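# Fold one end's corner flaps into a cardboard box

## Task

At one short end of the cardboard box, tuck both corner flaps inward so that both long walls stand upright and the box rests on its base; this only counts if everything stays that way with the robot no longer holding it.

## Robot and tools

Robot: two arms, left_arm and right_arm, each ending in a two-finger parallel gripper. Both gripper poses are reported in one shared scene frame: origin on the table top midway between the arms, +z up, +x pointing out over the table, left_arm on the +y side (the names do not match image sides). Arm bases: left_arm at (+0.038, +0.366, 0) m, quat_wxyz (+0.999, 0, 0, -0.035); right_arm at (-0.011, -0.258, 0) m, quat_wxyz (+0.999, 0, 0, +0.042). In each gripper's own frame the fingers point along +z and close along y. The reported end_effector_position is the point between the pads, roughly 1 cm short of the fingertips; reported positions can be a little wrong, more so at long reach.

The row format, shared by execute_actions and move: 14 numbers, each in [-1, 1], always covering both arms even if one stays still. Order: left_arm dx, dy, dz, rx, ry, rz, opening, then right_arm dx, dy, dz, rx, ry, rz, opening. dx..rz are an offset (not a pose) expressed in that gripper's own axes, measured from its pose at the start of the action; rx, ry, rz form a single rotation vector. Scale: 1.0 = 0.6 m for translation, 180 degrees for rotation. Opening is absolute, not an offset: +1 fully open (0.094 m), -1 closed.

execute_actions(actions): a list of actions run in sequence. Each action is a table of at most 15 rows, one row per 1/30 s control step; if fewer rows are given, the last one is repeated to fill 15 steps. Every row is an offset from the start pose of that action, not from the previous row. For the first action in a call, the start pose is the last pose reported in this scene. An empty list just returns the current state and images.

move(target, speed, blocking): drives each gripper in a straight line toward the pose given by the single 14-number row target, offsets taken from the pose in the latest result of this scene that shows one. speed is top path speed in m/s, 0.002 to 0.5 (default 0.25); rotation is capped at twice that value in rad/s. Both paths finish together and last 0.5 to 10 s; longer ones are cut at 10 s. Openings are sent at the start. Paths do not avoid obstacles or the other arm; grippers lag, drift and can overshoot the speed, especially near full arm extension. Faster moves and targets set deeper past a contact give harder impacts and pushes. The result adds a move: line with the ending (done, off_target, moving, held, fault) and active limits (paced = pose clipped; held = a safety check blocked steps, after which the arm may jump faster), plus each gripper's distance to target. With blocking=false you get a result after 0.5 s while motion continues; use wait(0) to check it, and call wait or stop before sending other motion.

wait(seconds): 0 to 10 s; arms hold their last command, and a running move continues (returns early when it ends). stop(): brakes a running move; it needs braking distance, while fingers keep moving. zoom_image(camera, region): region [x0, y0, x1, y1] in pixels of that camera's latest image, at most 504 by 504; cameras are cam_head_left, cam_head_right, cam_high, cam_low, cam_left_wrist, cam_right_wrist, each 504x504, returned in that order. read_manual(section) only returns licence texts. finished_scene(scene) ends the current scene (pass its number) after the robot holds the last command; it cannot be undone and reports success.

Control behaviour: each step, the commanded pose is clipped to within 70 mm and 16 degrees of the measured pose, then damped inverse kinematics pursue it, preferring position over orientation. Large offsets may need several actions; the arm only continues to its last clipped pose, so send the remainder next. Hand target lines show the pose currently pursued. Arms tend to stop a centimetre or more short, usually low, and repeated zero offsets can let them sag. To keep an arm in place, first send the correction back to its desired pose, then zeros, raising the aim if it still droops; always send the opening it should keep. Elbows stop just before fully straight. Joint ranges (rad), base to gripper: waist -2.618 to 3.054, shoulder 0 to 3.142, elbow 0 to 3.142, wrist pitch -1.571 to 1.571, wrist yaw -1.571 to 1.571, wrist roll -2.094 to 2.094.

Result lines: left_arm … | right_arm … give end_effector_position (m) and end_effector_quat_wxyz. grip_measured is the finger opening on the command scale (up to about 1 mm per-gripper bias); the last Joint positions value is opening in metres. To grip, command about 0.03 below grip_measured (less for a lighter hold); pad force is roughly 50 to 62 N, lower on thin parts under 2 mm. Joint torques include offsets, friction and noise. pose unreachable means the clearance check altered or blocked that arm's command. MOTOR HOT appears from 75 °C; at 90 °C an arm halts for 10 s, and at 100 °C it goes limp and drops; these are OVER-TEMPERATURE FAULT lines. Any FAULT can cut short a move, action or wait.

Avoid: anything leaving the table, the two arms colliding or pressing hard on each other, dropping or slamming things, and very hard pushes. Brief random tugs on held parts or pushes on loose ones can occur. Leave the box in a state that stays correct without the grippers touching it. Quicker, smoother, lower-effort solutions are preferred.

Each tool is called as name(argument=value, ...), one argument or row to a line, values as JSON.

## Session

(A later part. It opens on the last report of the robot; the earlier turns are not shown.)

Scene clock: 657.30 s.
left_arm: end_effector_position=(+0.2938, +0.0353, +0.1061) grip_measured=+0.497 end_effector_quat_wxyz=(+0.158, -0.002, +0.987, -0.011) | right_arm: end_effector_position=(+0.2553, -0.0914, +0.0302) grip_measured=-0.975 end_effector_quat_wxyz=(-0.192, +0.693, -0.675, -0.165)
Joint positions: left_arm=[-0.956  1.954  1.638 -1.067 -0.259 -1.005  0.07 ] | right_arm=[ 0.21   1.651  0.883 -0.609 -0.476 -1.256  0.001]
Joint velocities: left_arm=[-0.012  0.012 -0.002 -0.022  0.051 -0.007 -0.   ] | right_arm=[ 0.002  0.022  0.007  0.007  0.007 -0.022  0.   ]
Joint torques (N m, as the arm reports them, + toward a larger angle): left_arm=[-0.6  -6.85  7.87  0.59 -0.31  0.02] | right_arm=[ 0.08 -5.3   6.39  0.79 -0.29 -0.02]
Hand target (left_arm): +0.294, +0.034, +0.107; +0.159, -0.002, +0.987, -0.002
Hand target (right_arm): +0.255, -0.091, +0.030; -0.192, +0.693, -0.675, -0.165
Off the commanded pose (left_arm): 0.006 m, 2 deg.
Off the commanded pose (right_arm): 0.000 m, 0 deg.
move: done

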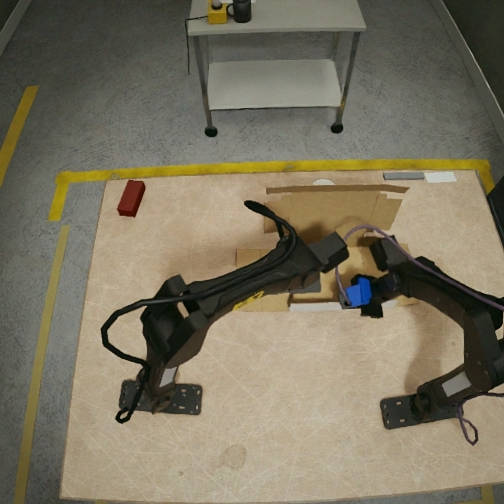

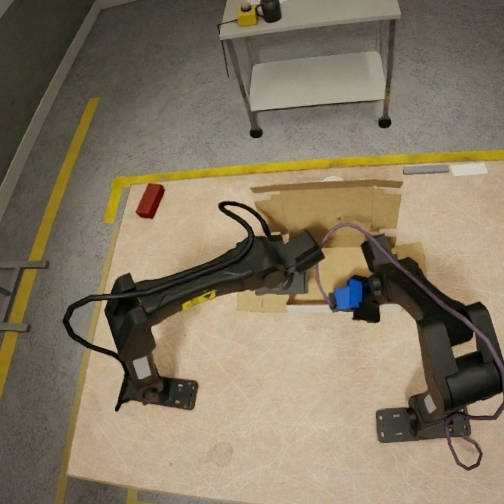

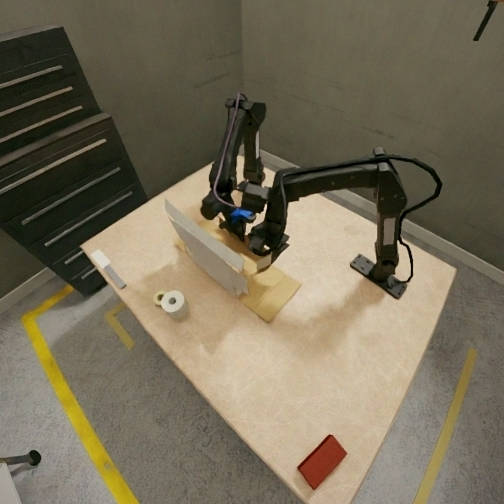

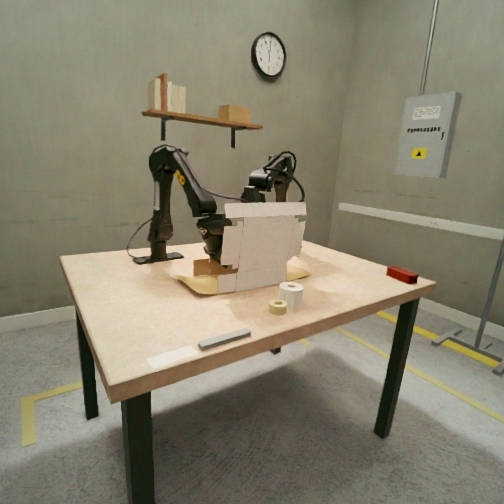

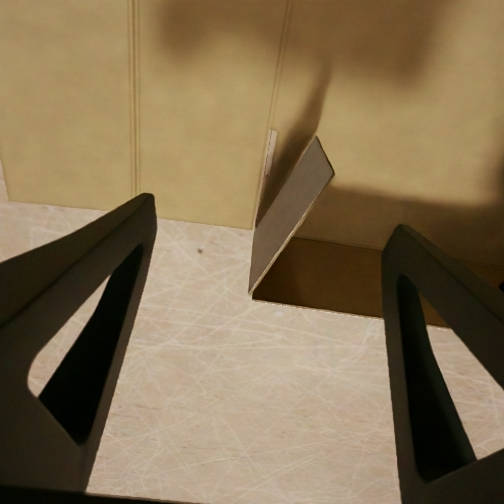

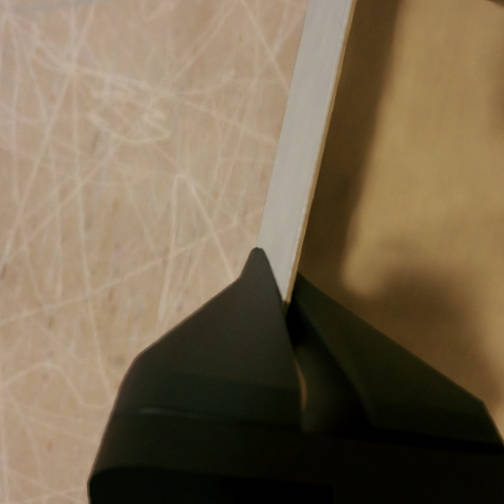

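move(
  target=[0.026, 0.030, 0.096, 0.04, 0, 0, 1.0, 0, 0, 0, 0, 0, 0, -1],
  speed=0.08,
)

Scene clock: 712.10 s.
left_arm: end_effector_position=(+0.2973, +0.0482, +0.0444) grip_measured=+1.000 end_effector_quat_wxyz=(+0.157, +0.010, +0.985, -0.069) | right_arm: end_effector_position=(+0.2553, -0.0914, +0.0302) grip_measured=-0.975 end_effector_quat_wxyz=(-0.192, +0.693, -0.675, -0.165)
Joint positions: left_arm=[-0.897  1.884  1.277 -0.666 -0.176 -0.919  0.094] | right_arm=[ 0.21   1.651  0.883 -0.609 -0.476 -1.256  0.001]
Joint velocities: left_arm=[-0.007 -0.002 -0.007  0.007 -0.007 -0.022  0.   ] | right_arm=[-0.002 -0.017 -0.002  0.007 -0.022 -0.037 -0.   ]
Joint torques (N m, as the arm reports them, + toward a larger angle): left_arm=[ 0.64 -9.21  3.65  1.12 -0.11  0.12] | right_arm=[-0.03 -5.28  6.39  0.82 -0.3   0.  ]
Hand target (left_arm): +0.298, +0.053, +0.047; +0.160, +0.009, +0.984, -0.073
Hand target (right_arm): +0.255, -0.091, +0.030; -0.192, +0.693, -0.675, -0.165
Off the commanded pose (left_arm): 0.004 m, 1 deg.
Off the commanded pose (right_arm): 0.000 m, 0 deg.
move: done

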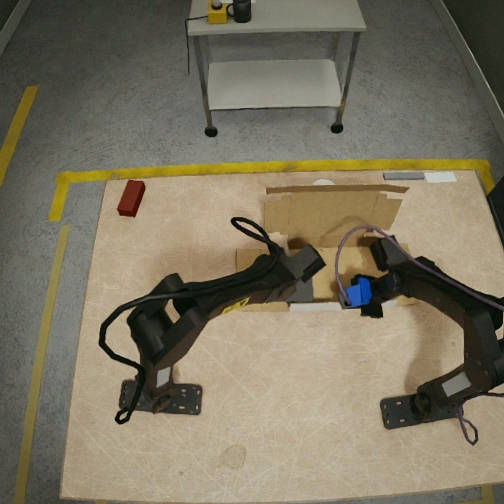

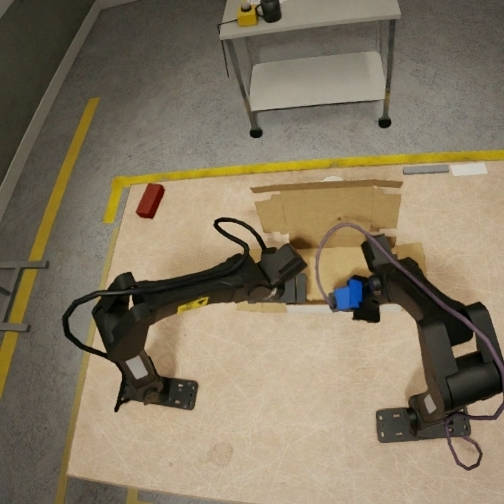

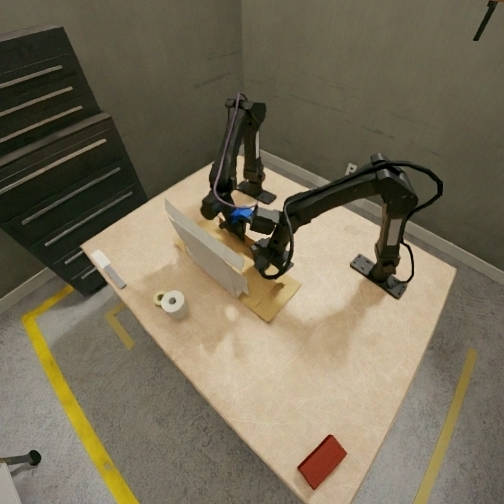

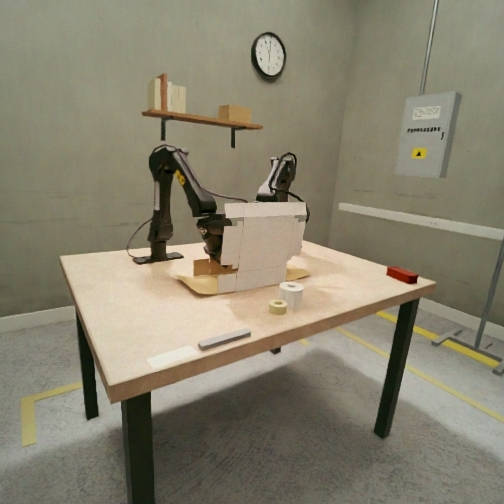

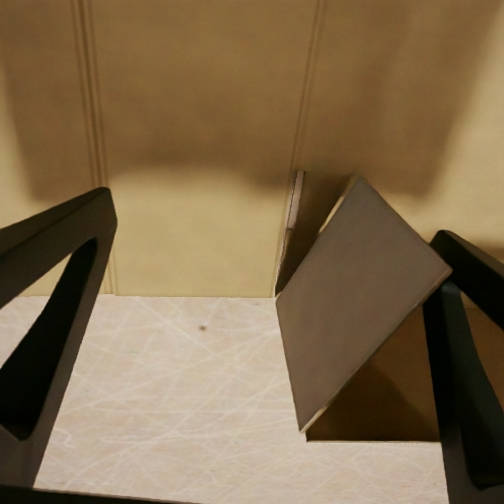

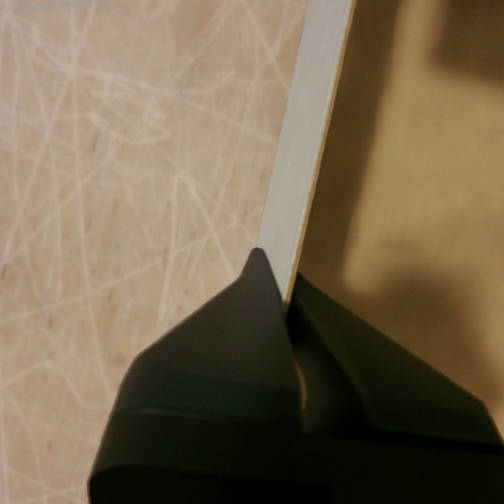

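execute_actions(
  actions=[
    [[0,0.008,-0.005,0,0,0,0.92,0,0,0,0,0,0,-1],[0,0.008,-0.005,0,0,0,0.84,0,0,0,0,0,0,-1],[0,0.008,-0.005,0,0,0,0.76,0,0,0,0,0,0,-1],[0,0.008,-0.005,0,0,0,0.68,0,0,0,0,0,0,-1],[0,0.008,-0.005,0,0,0,0.60,0,0,0,0,0,0,-1],[0,0.008,-0.005,0,0,0,0.52,0,0,0,0,0,0,-1],[0,0.008,-0.005,0,0,0,0.44,0,0,0,0,0,0,-1],[0,0.008,-0.005,0,0,0,0.36,0,0,0,0,0,0,-1],[0,0.008,-0.005,0,0,0,0.28,0,0,0,0,0,0,-1],[0,0.008,-0.005,0,0,0,0.20,0,0,0,0,0,0,-1],[0,0.008,-0.005,0,0,0,0.12,0,0,0,0,0,0,-1],[0,0.008,-0.005,0,0,0,0.04,0,0,0,0,0,0,-1],[0,0.008,-0.005,0,0,0,-0.04,0,0,0,0,0,0,-1],[0,0.008,-0.005,0,0,0,-0.12,0,0,0,0,0,0,-1],[0,0.008,-0.005,0,0,0,-0.20,0,0,0,0,0,0,-1]],
  ],
)

wait(
  seconds=0.5,
)

Scene clock: 720.77 s.
left_arm: end_effector_position=(+0.2987, +0.0435, +0.0457) grip_measured=-0.156 end_effector_quat_wxyz=(+0.159, +0.011, +0.984, -0.079) | right_arm: end_effector_position=(+0.2560, -0.0910, +0.0305) grip_measured=-0.975 end_effector_quat_wxyz=(-0.194, +0.695, -0.673, -0.164)
Joint positions: left_arm=[-0.897  1.884  1.277 -0.646 -0.167 -0.916  0.04 ] | right_arm=[ 0.21   1.651  0.883 -0.605 -0.477 -1.261  0.001]
Joint velocities: left_arm=[ 0.007  0.012 -0.007 -0.037 -0.007 -0.007 -0.083] | right_arm=[-0.007 -0.012 -0.012  0.022  0.022  0.007  0.   ]
Joint torques (N m, as the arm reports them, + toward a larger angle): left_arm=[ 0.41 -8.86  4.23  0.75 -0.16  0.04] | right_arm=[ 0.   -5.34  6.35  0.76 -0.31  0.03]
Hand target (left_arm): +0.297, +0.053, +0.047; +0.157, +0.011, +0.985, -0.069
Hand target (right_arm): +0.255, -0.091, +0.030; -0.192, +0.693, -0.675, -0.165
Off the commanded pose (left_arm): 0.010 m, 1 deg.
Off the commanded pose (right_arm): 0.001 m, 0 deg.

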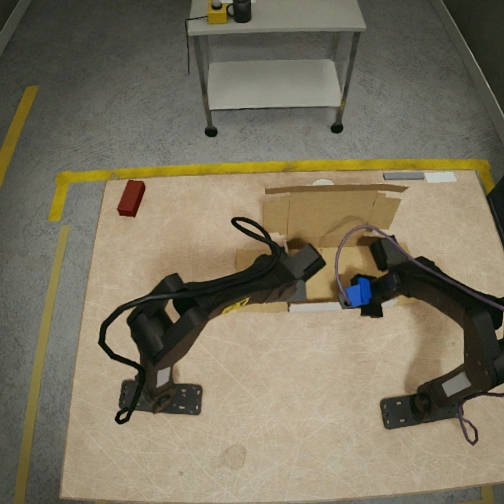

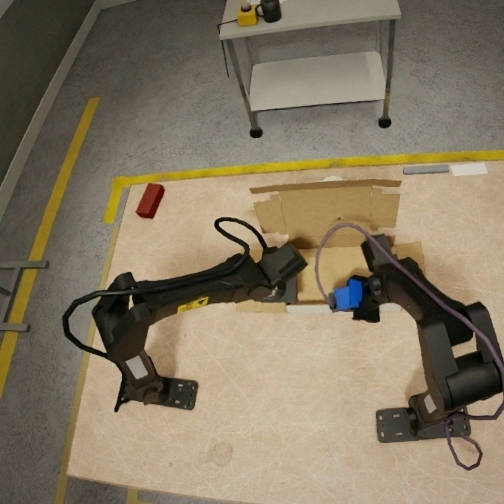

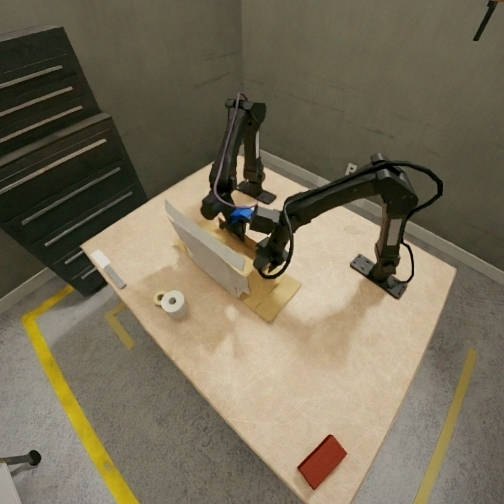

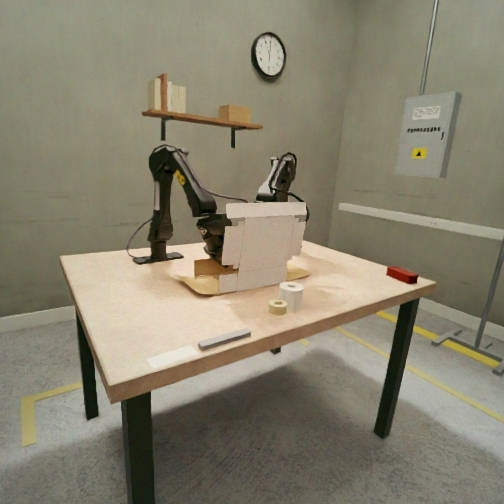

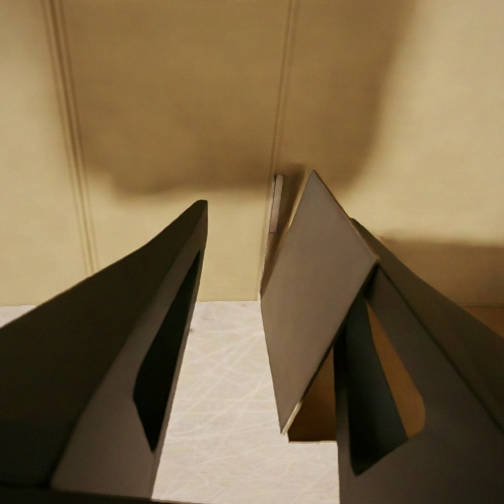

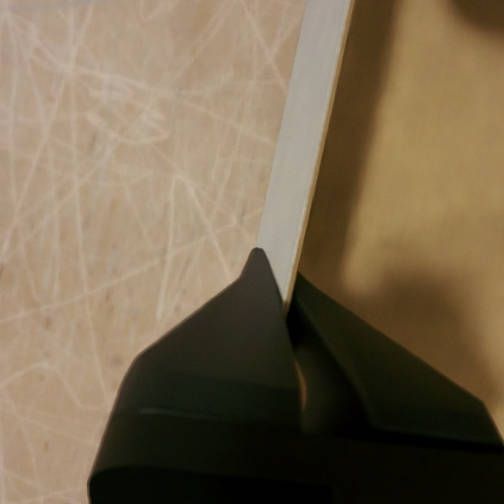

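Scene clock: 721.27 s.
left_arm: end_effector_position=(+0.2989, +0.0430, +0.0458) grip_measured=-0.197 end_effector_quat_wxyz=(+0.160, +0.011, +0.984, -0.080) | right_arm: end_effector_position=(+0.2560, -0.0910, +0.0305) grip_measured=-0.975 end_effector_quat_wxyz=(-0.194, +0.695, -0.673, -0.164)
Joint positions: left_arm=[-0.897  1.884  1.277 -0.644 -0.166 -0.916  0.038] | right_arm=[ 0.21   1.651  0.883 -0.605 -0.477 -1.261  0.001]
Joint velocities: left_arm=[-0.007 -0.007  0.002 -0.007  0.125 -0.022  0.001] | right_arm=[-0.002  0.002 -0.012 -0.007  0.022  0.007 -0.   ]
Joint torques (N m, as the arm reports them, + toward a larger angle): left_arm=[ 0.47 -8.77  4.28  0.84 -0.2   0.06] | right_arm=[ 0.01 -5.33  6.4   0.77 -0.3   0.01]
Hand target (left_arm): +0.297, +0.053, +0.047; +0.157, +0.010, +0.985, -0.069
Hand target (right_arm): +0.255, -0.091, +0.030; -0.192, +0.693, -0.675, -0.165
Off the commanded pose (left_arm): 0.011 m, 1 deg.
Off the commanded pose (right_arm): 0.001 m, 0 deg.
wait: 0.50 s; at rest by 0.20 s

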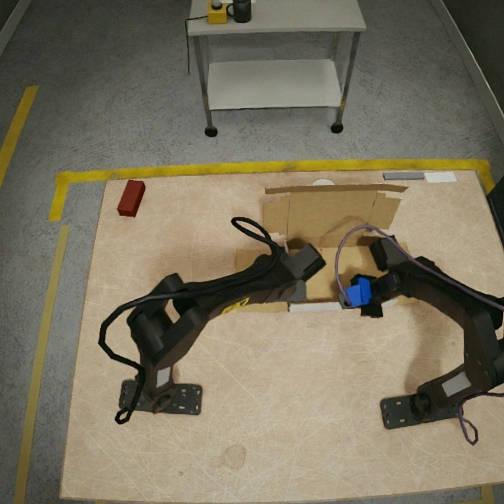

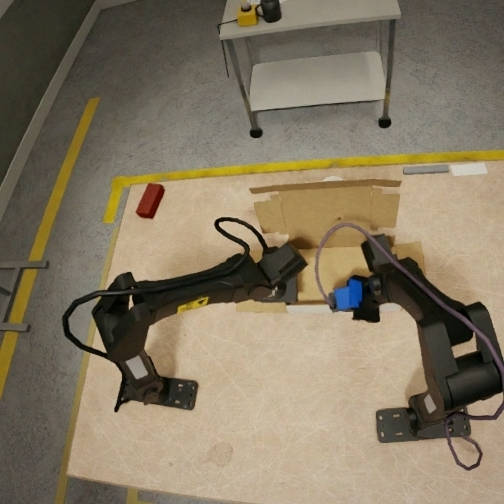

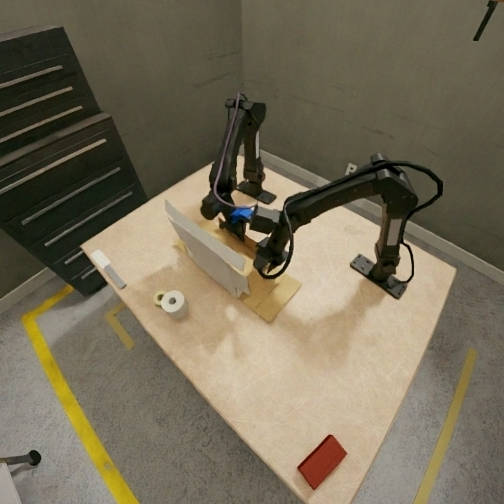

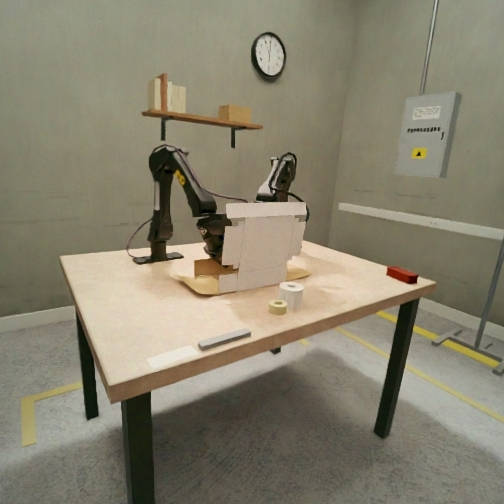

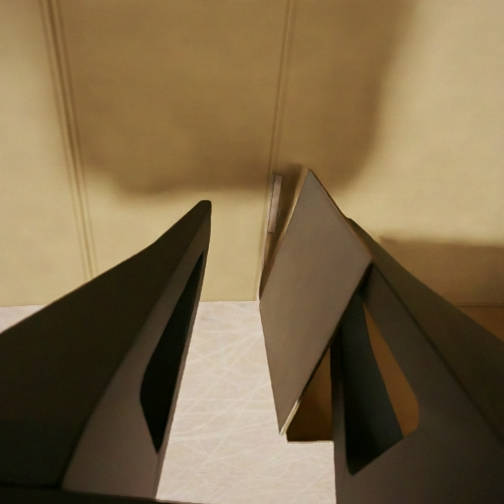

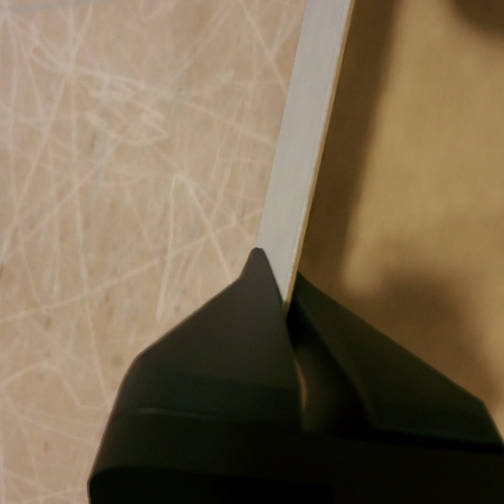

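execute_actions(
  actions=[
    [[0.002,0.017,-0.006,-0.006,0,0,-0.24,0,0,0,0,0,0,-1],[0.002,0.017,-0.006,-0.006,0,0,-0.28,0,0,0,0,0,0,-1],[0.002,0.017,-0.006,-0.006,0,0,-0.32,0,0,0,0,0,0,-1],[0.002,0.017,-0.006,-0.006,0,0,-0.36,0,0,0,0,0,0,-1],[0.002,0.017,-0.006,-0.006,0,0,-0.40,0,0,0,0,0,0,-1],[0.002,0.017,-0.006,-0.006,0,0,-0.44,0,0,0,0,0,0,-1],[0.002,0.017,-0.006,-0.006,0,0,-0.48,0,0,0,0,0,0,-1],[0.002,0.017,-0.006,-0.006,0,0,-0.52,0,0,0,0,0,0,-1],[0.002,0.017,-0.006,-0.006,0,0,-0.56,0,0,0,0,0,0,-1],[0.002,0.017,-0.006,-0.006,0,0,-0.60,0,0,0,0,0,0,-1],[0.002,0.017,-0.006,-0.006,0,0,-0.63,0,0,0,0,0,0,-1],[0.002,0.017,-0.006,-0.006,0,0,-0.66,0,0,0,0,0,0,-1]],
  ],
)

Scene clock: 729.90 s.
left_arm: end_effector_position=(+0.2997, +0.0413, +0.0464) grip_measured=-0.657 end_effector_quat_wxyz=(+0.161, +0.011, +0.983, -0.084) | right_arm: end_effector_position=(+0.2560, -0.0910, +0.0305) grip_measured=-0.975 end_effector_quat_wxyz=(-0.194, +0.695, -0.673, -0.164)
Joint positions: left_arm=[-0.897  1.884  1.277 -0.636 -0.165 -0.916  0.016] | right_arm=[ 0.21   1.651  0.883 -0.605 -0.477 -1.261  0.001]
Joint velocities: left_arm=[-0.002 -0.012 -0.002 -0.022  0.007 -0.066  0.   ] | right_arm=[-0.007  0.002 -0.007  0.007  0.051  0.037 -0.001]
Joint torques (N m, as the arm reports them, + toward a larger angle): left_arm=[ 0.53 -9.1   3.79  0.84 -0.23  0.04] | right_arm=[-0.03 -5.34  6.42  0.8  -0.3  -0.02]
Hand target (left_arm): +0.297, +0.053, +0.047; +0.160, +0.010, +0.985, -0.071
Hand target (right_arm): +0.256, -0.091, +0.030; -0.194, +0.695, -0.673, -0.164
Off the commanded pose (left_arm): 0.013 m, 2 deg.
Off the commanded pose (right_arm): 0.000 m, 0 deg.

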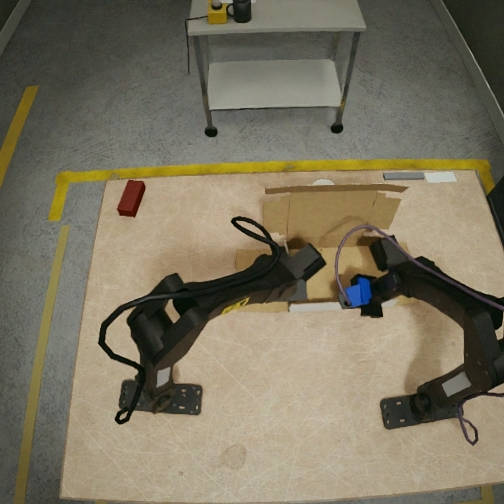

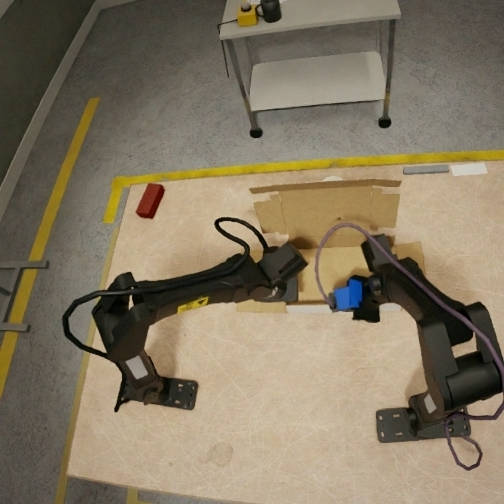

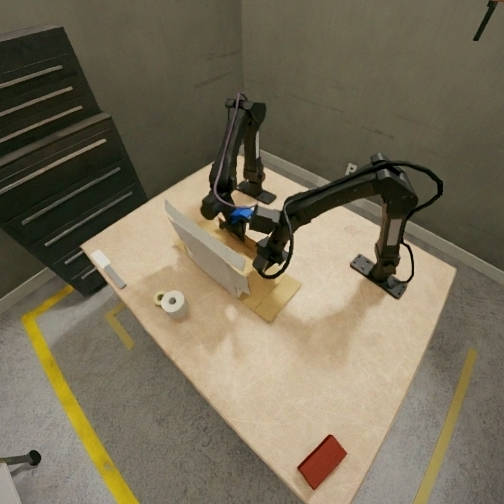

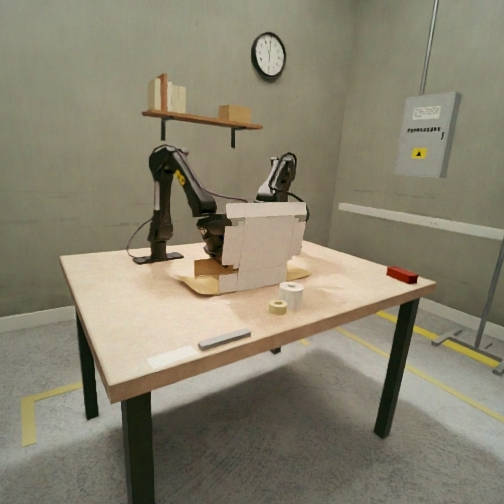

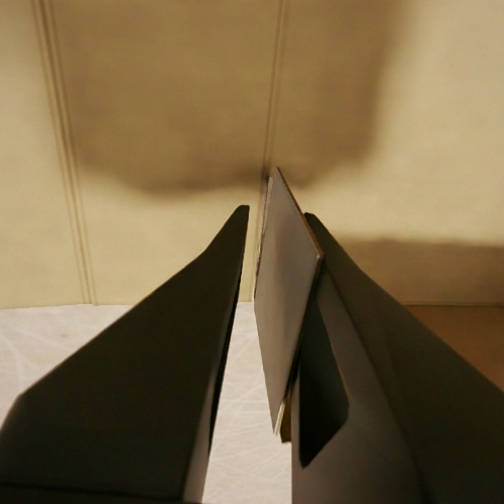

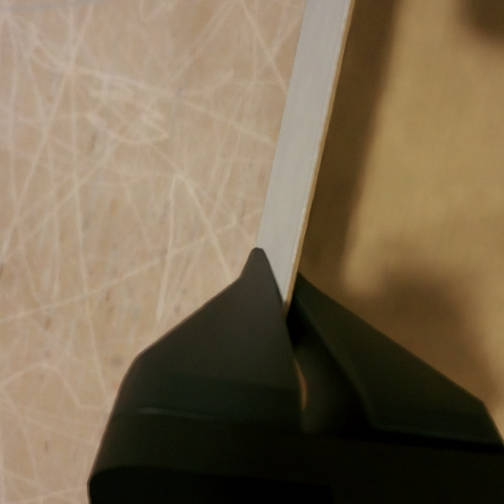

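execute_actions(
  actions=[
    [[0,0,0,0,0,0,-0.5,0,0,0,0,0,0,-0.93],[0,0,0,0,0,0,-0.35,0,0,0,0,0,0,-0.85],[0,0,0,0,0,0,-0.2,0,0,0,0,0,0,-0.75],[0,0,0,0,0,0,-0.05,0,0,0,0,0,0,-0.65],[0,0,-0.002,0,0,0,0.1,0,0,-0.002,0,0,0,-0.55],[0,0,-0.005,0,0,0,0.25,0,0,-0.005,0,0,0,-0.45],[0,0,-0.009,0,0,0,0.3,0,0,-0.009,0,0,0,-0.35],[0,0,-0.014,0,0,0,0.3,0,0,-0.014,0,0,0,-0.3],[0,0,-0.02,0,0,0,0.3,0,0,-0.02,0,0,0,-0.3],[0,0,-0.027,0,0,0,0.3,0,0,-0.027,0,0,0,-0.3],[0,0,-0.034,0,0,0,0.3,0,0,-0.034,0,0,0,-0.3],[0,0,-0.041,0,0,0,0.3,0,0,-0.041,0,0,0,-0.3],[0,0,-0.048,0,0,0,0.3,0,0,-0.048,0,0,0,-0.3],[0,0,-0.055,0,0,0,0.3,0,0,-0.055,0,0,0,-0.3],[0,0,-0.062,0,0,0,0.3,0,0,-0.062,0,0,0,-0.3]],
    [[0,0,-0.03,0,0,0,0.3,0,0,-0.03,0,0,0,-0.3],[0,0,-0.037,0,0,0,0.3,0,0,-0.037,0,0,0,-0.3],[0,0,-0.044,0,0,0,0.3,0,0,-0.044,0,0,0,-0.3],[0,0,-0.051,0,0,0,0.3,0,0,-0.051,0,0,0,-0.3],[0,0,-0.058,0,0,0,0.3,0,0,-0.058,0,0,0,-0.3],[0,0,-0.065,0,0,0,0.3,0,0,-0.065,0,0,0,-0.3],[0,0,-0.072,0,0,0,0.3,0,0,-0.072,0,0,0,-0.3],[0,0,-0.079,0,0,0,0.3,0,0,-0.079,0,0,0,-0.3],[0,0,-0.086,0,0,0,0.3,0,0,-0.086,0,0,0,-0.3],[0,0,-0.092,0,0,0,0.3,0,0,-0.092,0,0,0,-0.3],[0,0,-0.097,0,0,0,0.3,0,0,-0.097,0,0,0,-0.3],[0,0,-0.101,0,0,0,0.3,0,0,-0.101,0,0,0,-0.3],[0,0,-0.104,0,0,0,0.3,0,0,-0.104,0,0,0,-0.3],[0,0,-0.106,0,0,0,0.3,0,0,-0.106,0,0,0,-0.3],[0,0,-0.107,0,0,0,0.3,0,0,-0.107,0,0,0,-0.3]],
  ],
)

Scene clock: 753.90 s.
left_arm: end_effector_position=(+0.2796, +0.0523, +0.1052) grip_measured=+0.297 end_effector_quat_wxyz=(+0.160, +0.010, +0.983, -0.089) | right_arm: end_effector_position=(+0.2577, -0.1321, +0.0848) grip_measured=-0.302 end_effector_quat_wxyz=(-0.192, +0.690, -0.681, -0.152)
Joint positions: left_arm=[-0.923  1.745  1.343 -0.837 -0.164 -0.944  0.061] | right_arm=[ 0.073  1.537  1.011 -0.904 -0.475 -1.393  0.033]
Joint velocities: left_arm=[-0.037 -0.1    0.139 -0.271  0.051 -0.066  0.001] | right_arm=[-0.076 -0.046  0.159 -0.242  0.022 -0.139  0.001]
Joint torques (N m, as the arm reports them, + toward a larger angle): left_arm=[-0.76 -7.39  7.34  0.82 -0.22 -0.08] | right_arm=[-0.71 -5.79  8.58  0.4  -0.45 -0.07]
Hand target (left_arm): +0.274, +0.056, +0.118; +0.159, +0.010, +0.984, -0.082
Hand target (right_arm): +0.252, -0.135, +0.097; -0.188, +0.692, -0.678, -0.161
Off the commanded pose (left_arm): 0.015 m, 1 deg.
Off the commanded pose (right_arm): 0.015 m, 1 deg.

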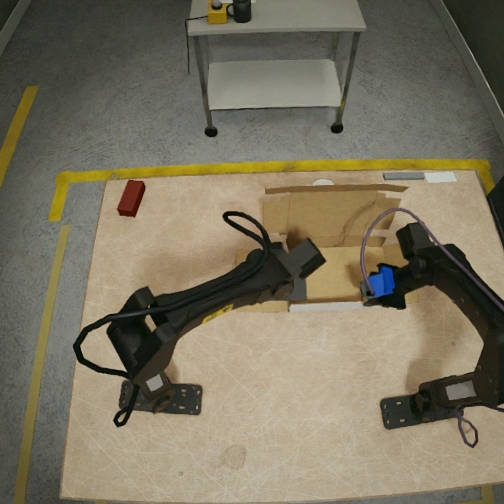

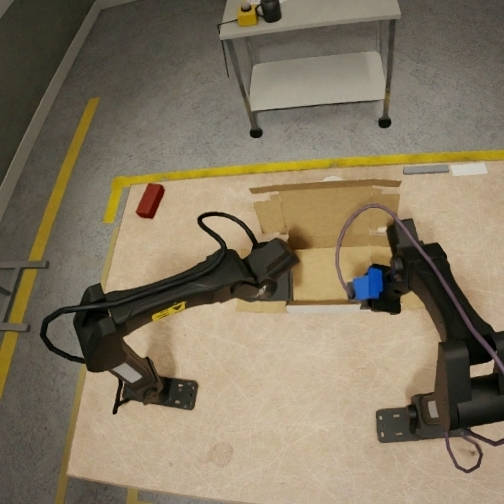

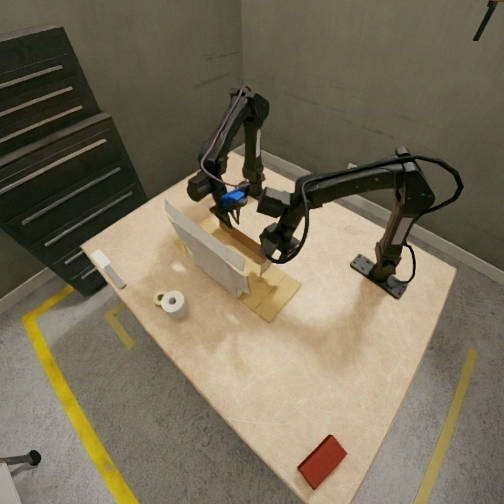

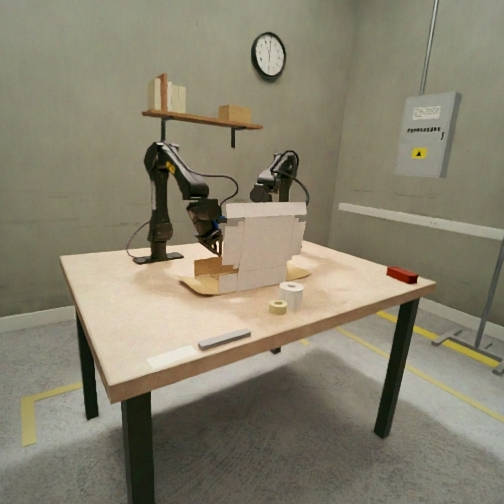

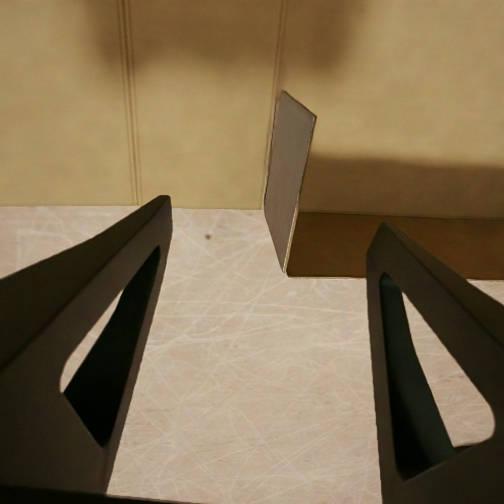

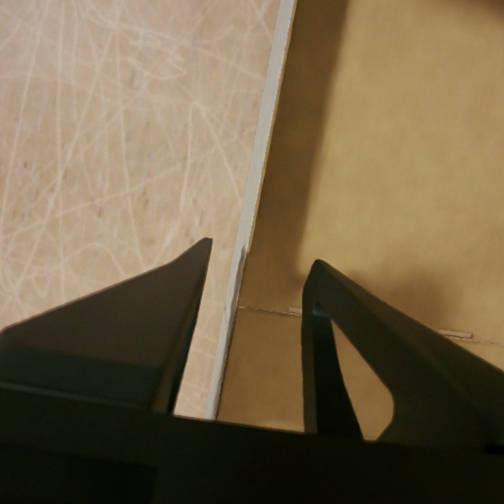

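move(
  target=[0.05, 0.25, -0.03, 0, 0, 0, 0.3, 0.08, 0.05, -0.03, 0, 0, 0, -0.3],
  speed=0.25,
)

Scene clock: 758.10 s.
left_arm: end_effector_position=(+0.2543, +0.1995, +0.0942) grip_measured=+0.297 end_effector_quat_wxyz=(+0.163, +0.011, +0.983, -0.086) | right_arm: end_effector_position=(+0.2373, -0.1838, +0.0760) grip_measured=-0.302 end_effector_quat_wxyz=(-0.192, +0.696, -0.678, -0.138)
Joint positions: left_arm=[-0.642  1.246  0.835 -0.797 -0.077 -0.674  0.061] | right_arm=[-0.116  1.463  0.914 -0.962 -0.474 -1.614  0.033]
Joint velocities: left_arm=[ 0.012 -0.002  0.002  0.022  0.007  0.022  0.   ] | right_arm=[-0.007  0.002 -0.007 -0.022  0.022 -0.11   0.001]
Joint torques (N m, as the arm reports them, + toward a larger angle): left_arm=[ 0.8  -3.9   4.05  1.16  0.01  0.11] | right_arm=[-1.03 -5.27  5.2   0.29 -0.48 -0.05]
Hand target (left_arm): +0.252, +0.204, +0.092; +0.164, +0.011, +0.982, -0.088
Hand target (right_arm): +0.228, -0.184, +0.077; -0.190, +0.691, -0.681, -0.151
Off the commanded pose (left_arm): 0.008 m, 1 deg.
Off the commanded pose (right_arm): 0.009 m, 2 deg.
move: done

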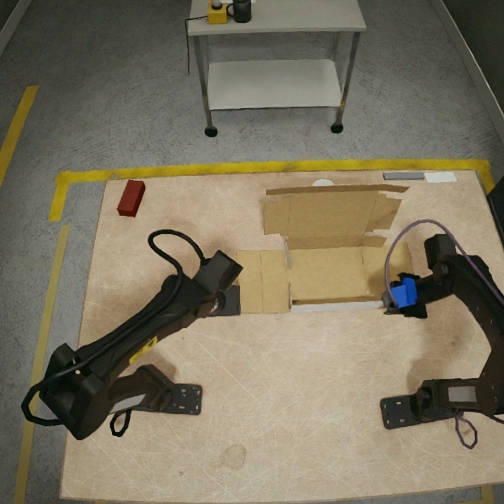

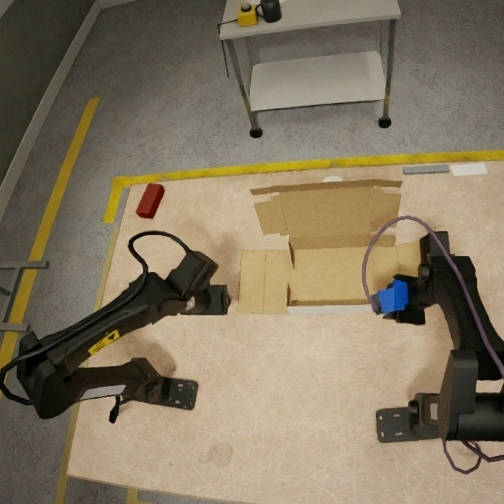

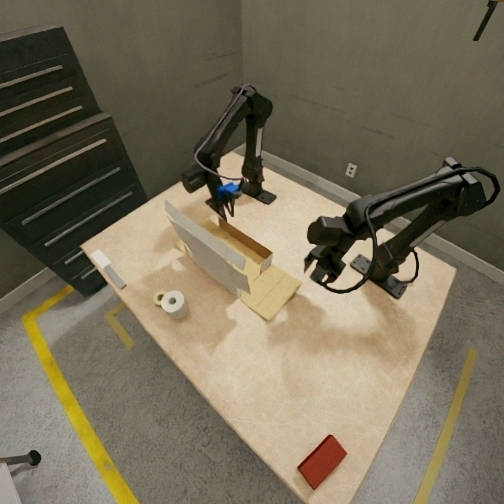

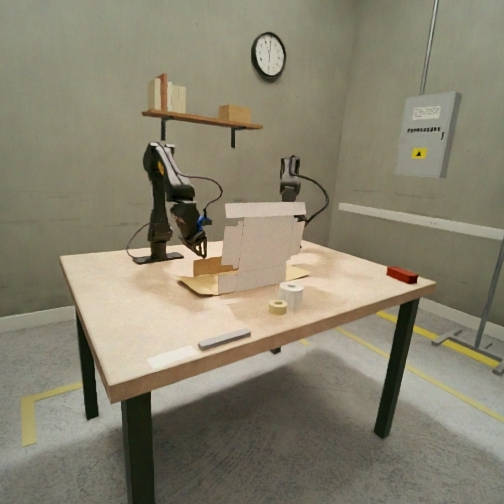

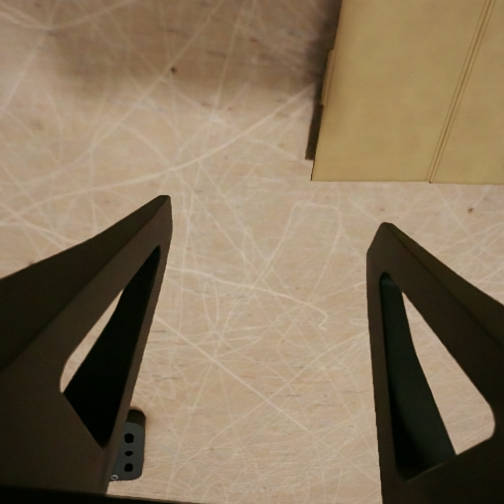

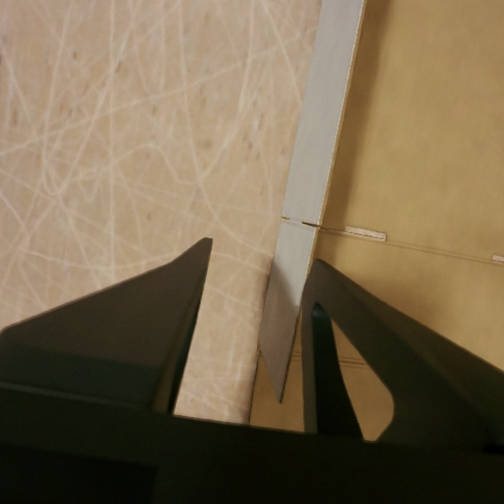

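zoom_image(
  camera="cam_low",
  region=[160, 180, 330, 310],
)

zoom_image(
  camera="cam_head_left",
  region=[225, 170, 435, 330],
)

zoom_image(
  camera="cam_high",
  region=[150, 170, 320, 330],
)

Region (160, 180, 330, 310) of cam_low's 504x504 image, scaled by 2.965, with more detail than that image has; it fills the top 385 rows of this view, and the rest is white.

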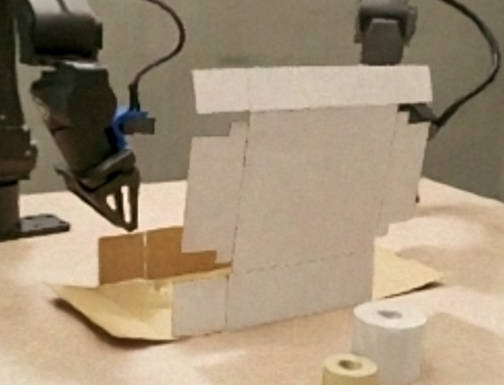

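Region (225, 170, 435, 330) of cam_head_left's 504x504 image, scaled by 2.400, with more detail than that image has; it fills the top 384 rows of this view, and the rest is white.

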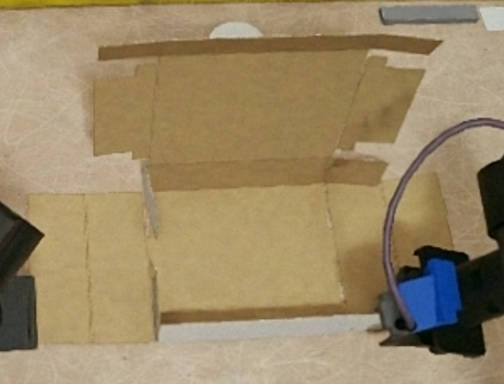

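Region (150, 170, 320, 330) of cam_high's 504x504 image, scaled by 2.965, with more detail than that image has; it fills the top 474 rows of this view, and the rest is white.

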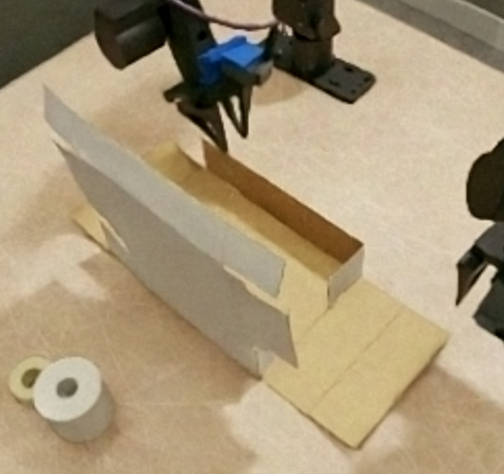

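move(
  target=[0, 0, 0, 0, 0, 0, 0.3, -0.03, 0.03, -0.09, 0, 0, 0, -0.3],
  speed=0.15,
)

Scene clock: 769.23 s.
left_arm: end_effector_position=(+0.2542, +0.1993, +0.0941) grip_measured=+0.297 end_effector_quat_wxyz=(+0.163, +0.013, +0.983, -0.087) | right_arm: end_effector_position=(+0.2147, -0.1906, +0.1220) grip_measured=-0.302 end_effector_quat_wxyz=(-0.185, +0.697, -0.677, -0.142)
Joint positions: left_arm=[-0.642  1.246  0.835 -0.797 -0.076 -0.672  0.061] | right_arm=[-0.148  1.357  1.015 -1.203 -0.471 -1.658  0.033]
Joint velocities: left_arm=[ 0.022  0.007  0.022  0.037  0.007  0.066 -0.   ] | right_arm=[-0.007 -0.012 -0.002 -0.066 -0.007  0.051  0.001]
Joint torques (N m, as the arm reports them, + toward a larger angle): left_arm=[ 0.02 -2.55  5.8   1.11 -0.05 -0.02] | right_arm=[-1.05 -4.27  8.94  0.23 -0.35 -0.05]
Hand target (left_arm): +0.254, +0.200, +0.094; +0.163, +0.011, +0.983, -0.086
Hand target (right_arm): +0.216, -0.193, +0.131; -0.192, +0.696, -0.678, -0.138
Off the commanded pose (left_arm): 0.000 m, 0 deg.
Off the commanded pose (right_arm): 0.009 m, 1 deg.
move: done

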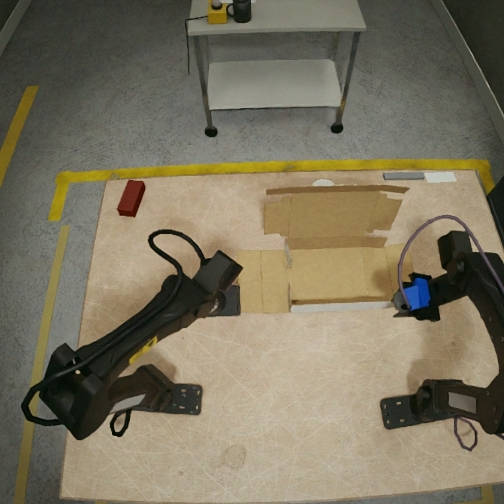

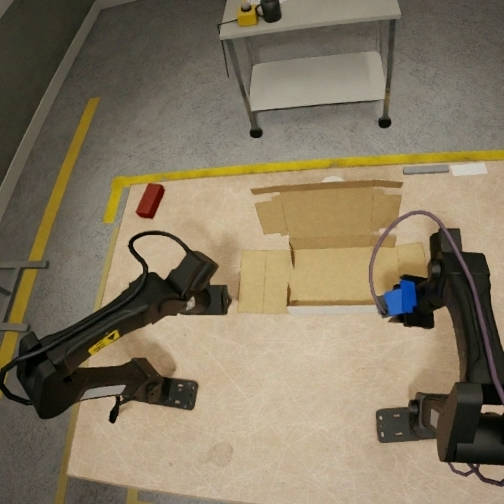

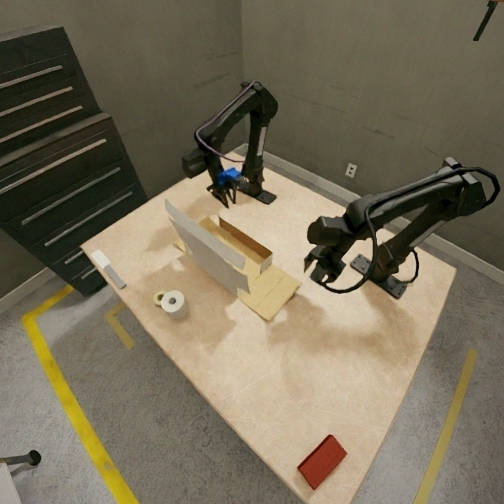

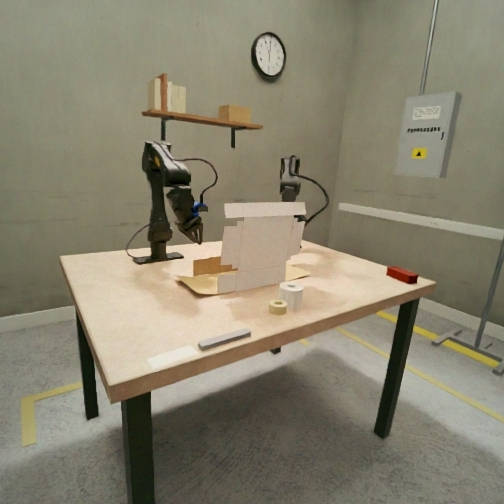

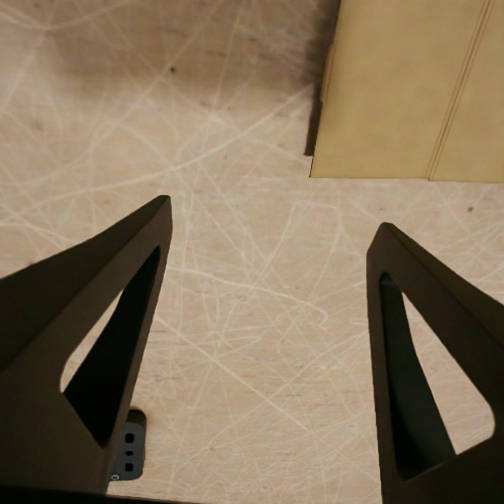

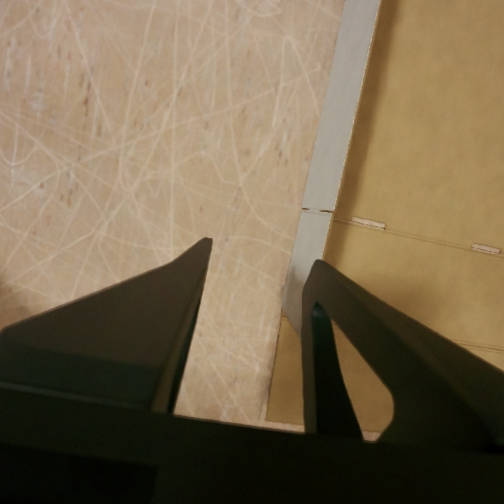

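zoom_image(
  camera="cam_head_right",
  region=[225, 170, 435, 330],
)

zoom_image(
  camera="cam_high",
  region=[150, 170, 320, 330],
)

Region (225, 170, 435, 330) of cam_head_right's 504x504 image, scaled by 2.400, with more detail than that image has; it fills the top 384 rows of this view, and the rest is white.

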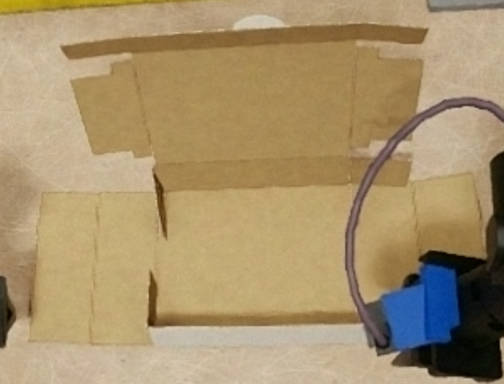

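Region (150, 170, 320, 330) of cam_high's 504x504 image, scaled by 2.965, with more detail than that image has; it fills the top 474 rows of this view, and the rest is white.

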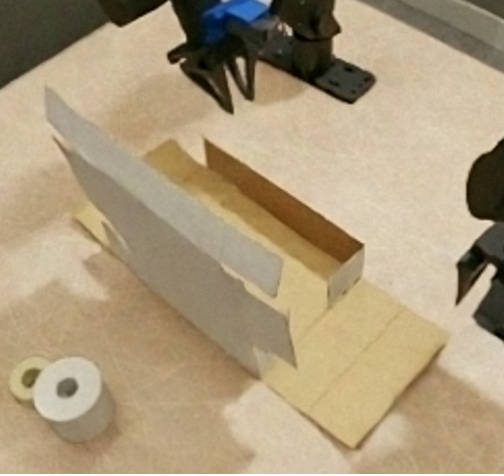

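Both flaps are folded in, walls are upright and the arms are clear.

finished_scene(
  scene=1,
)

The scene is finished: the task was done.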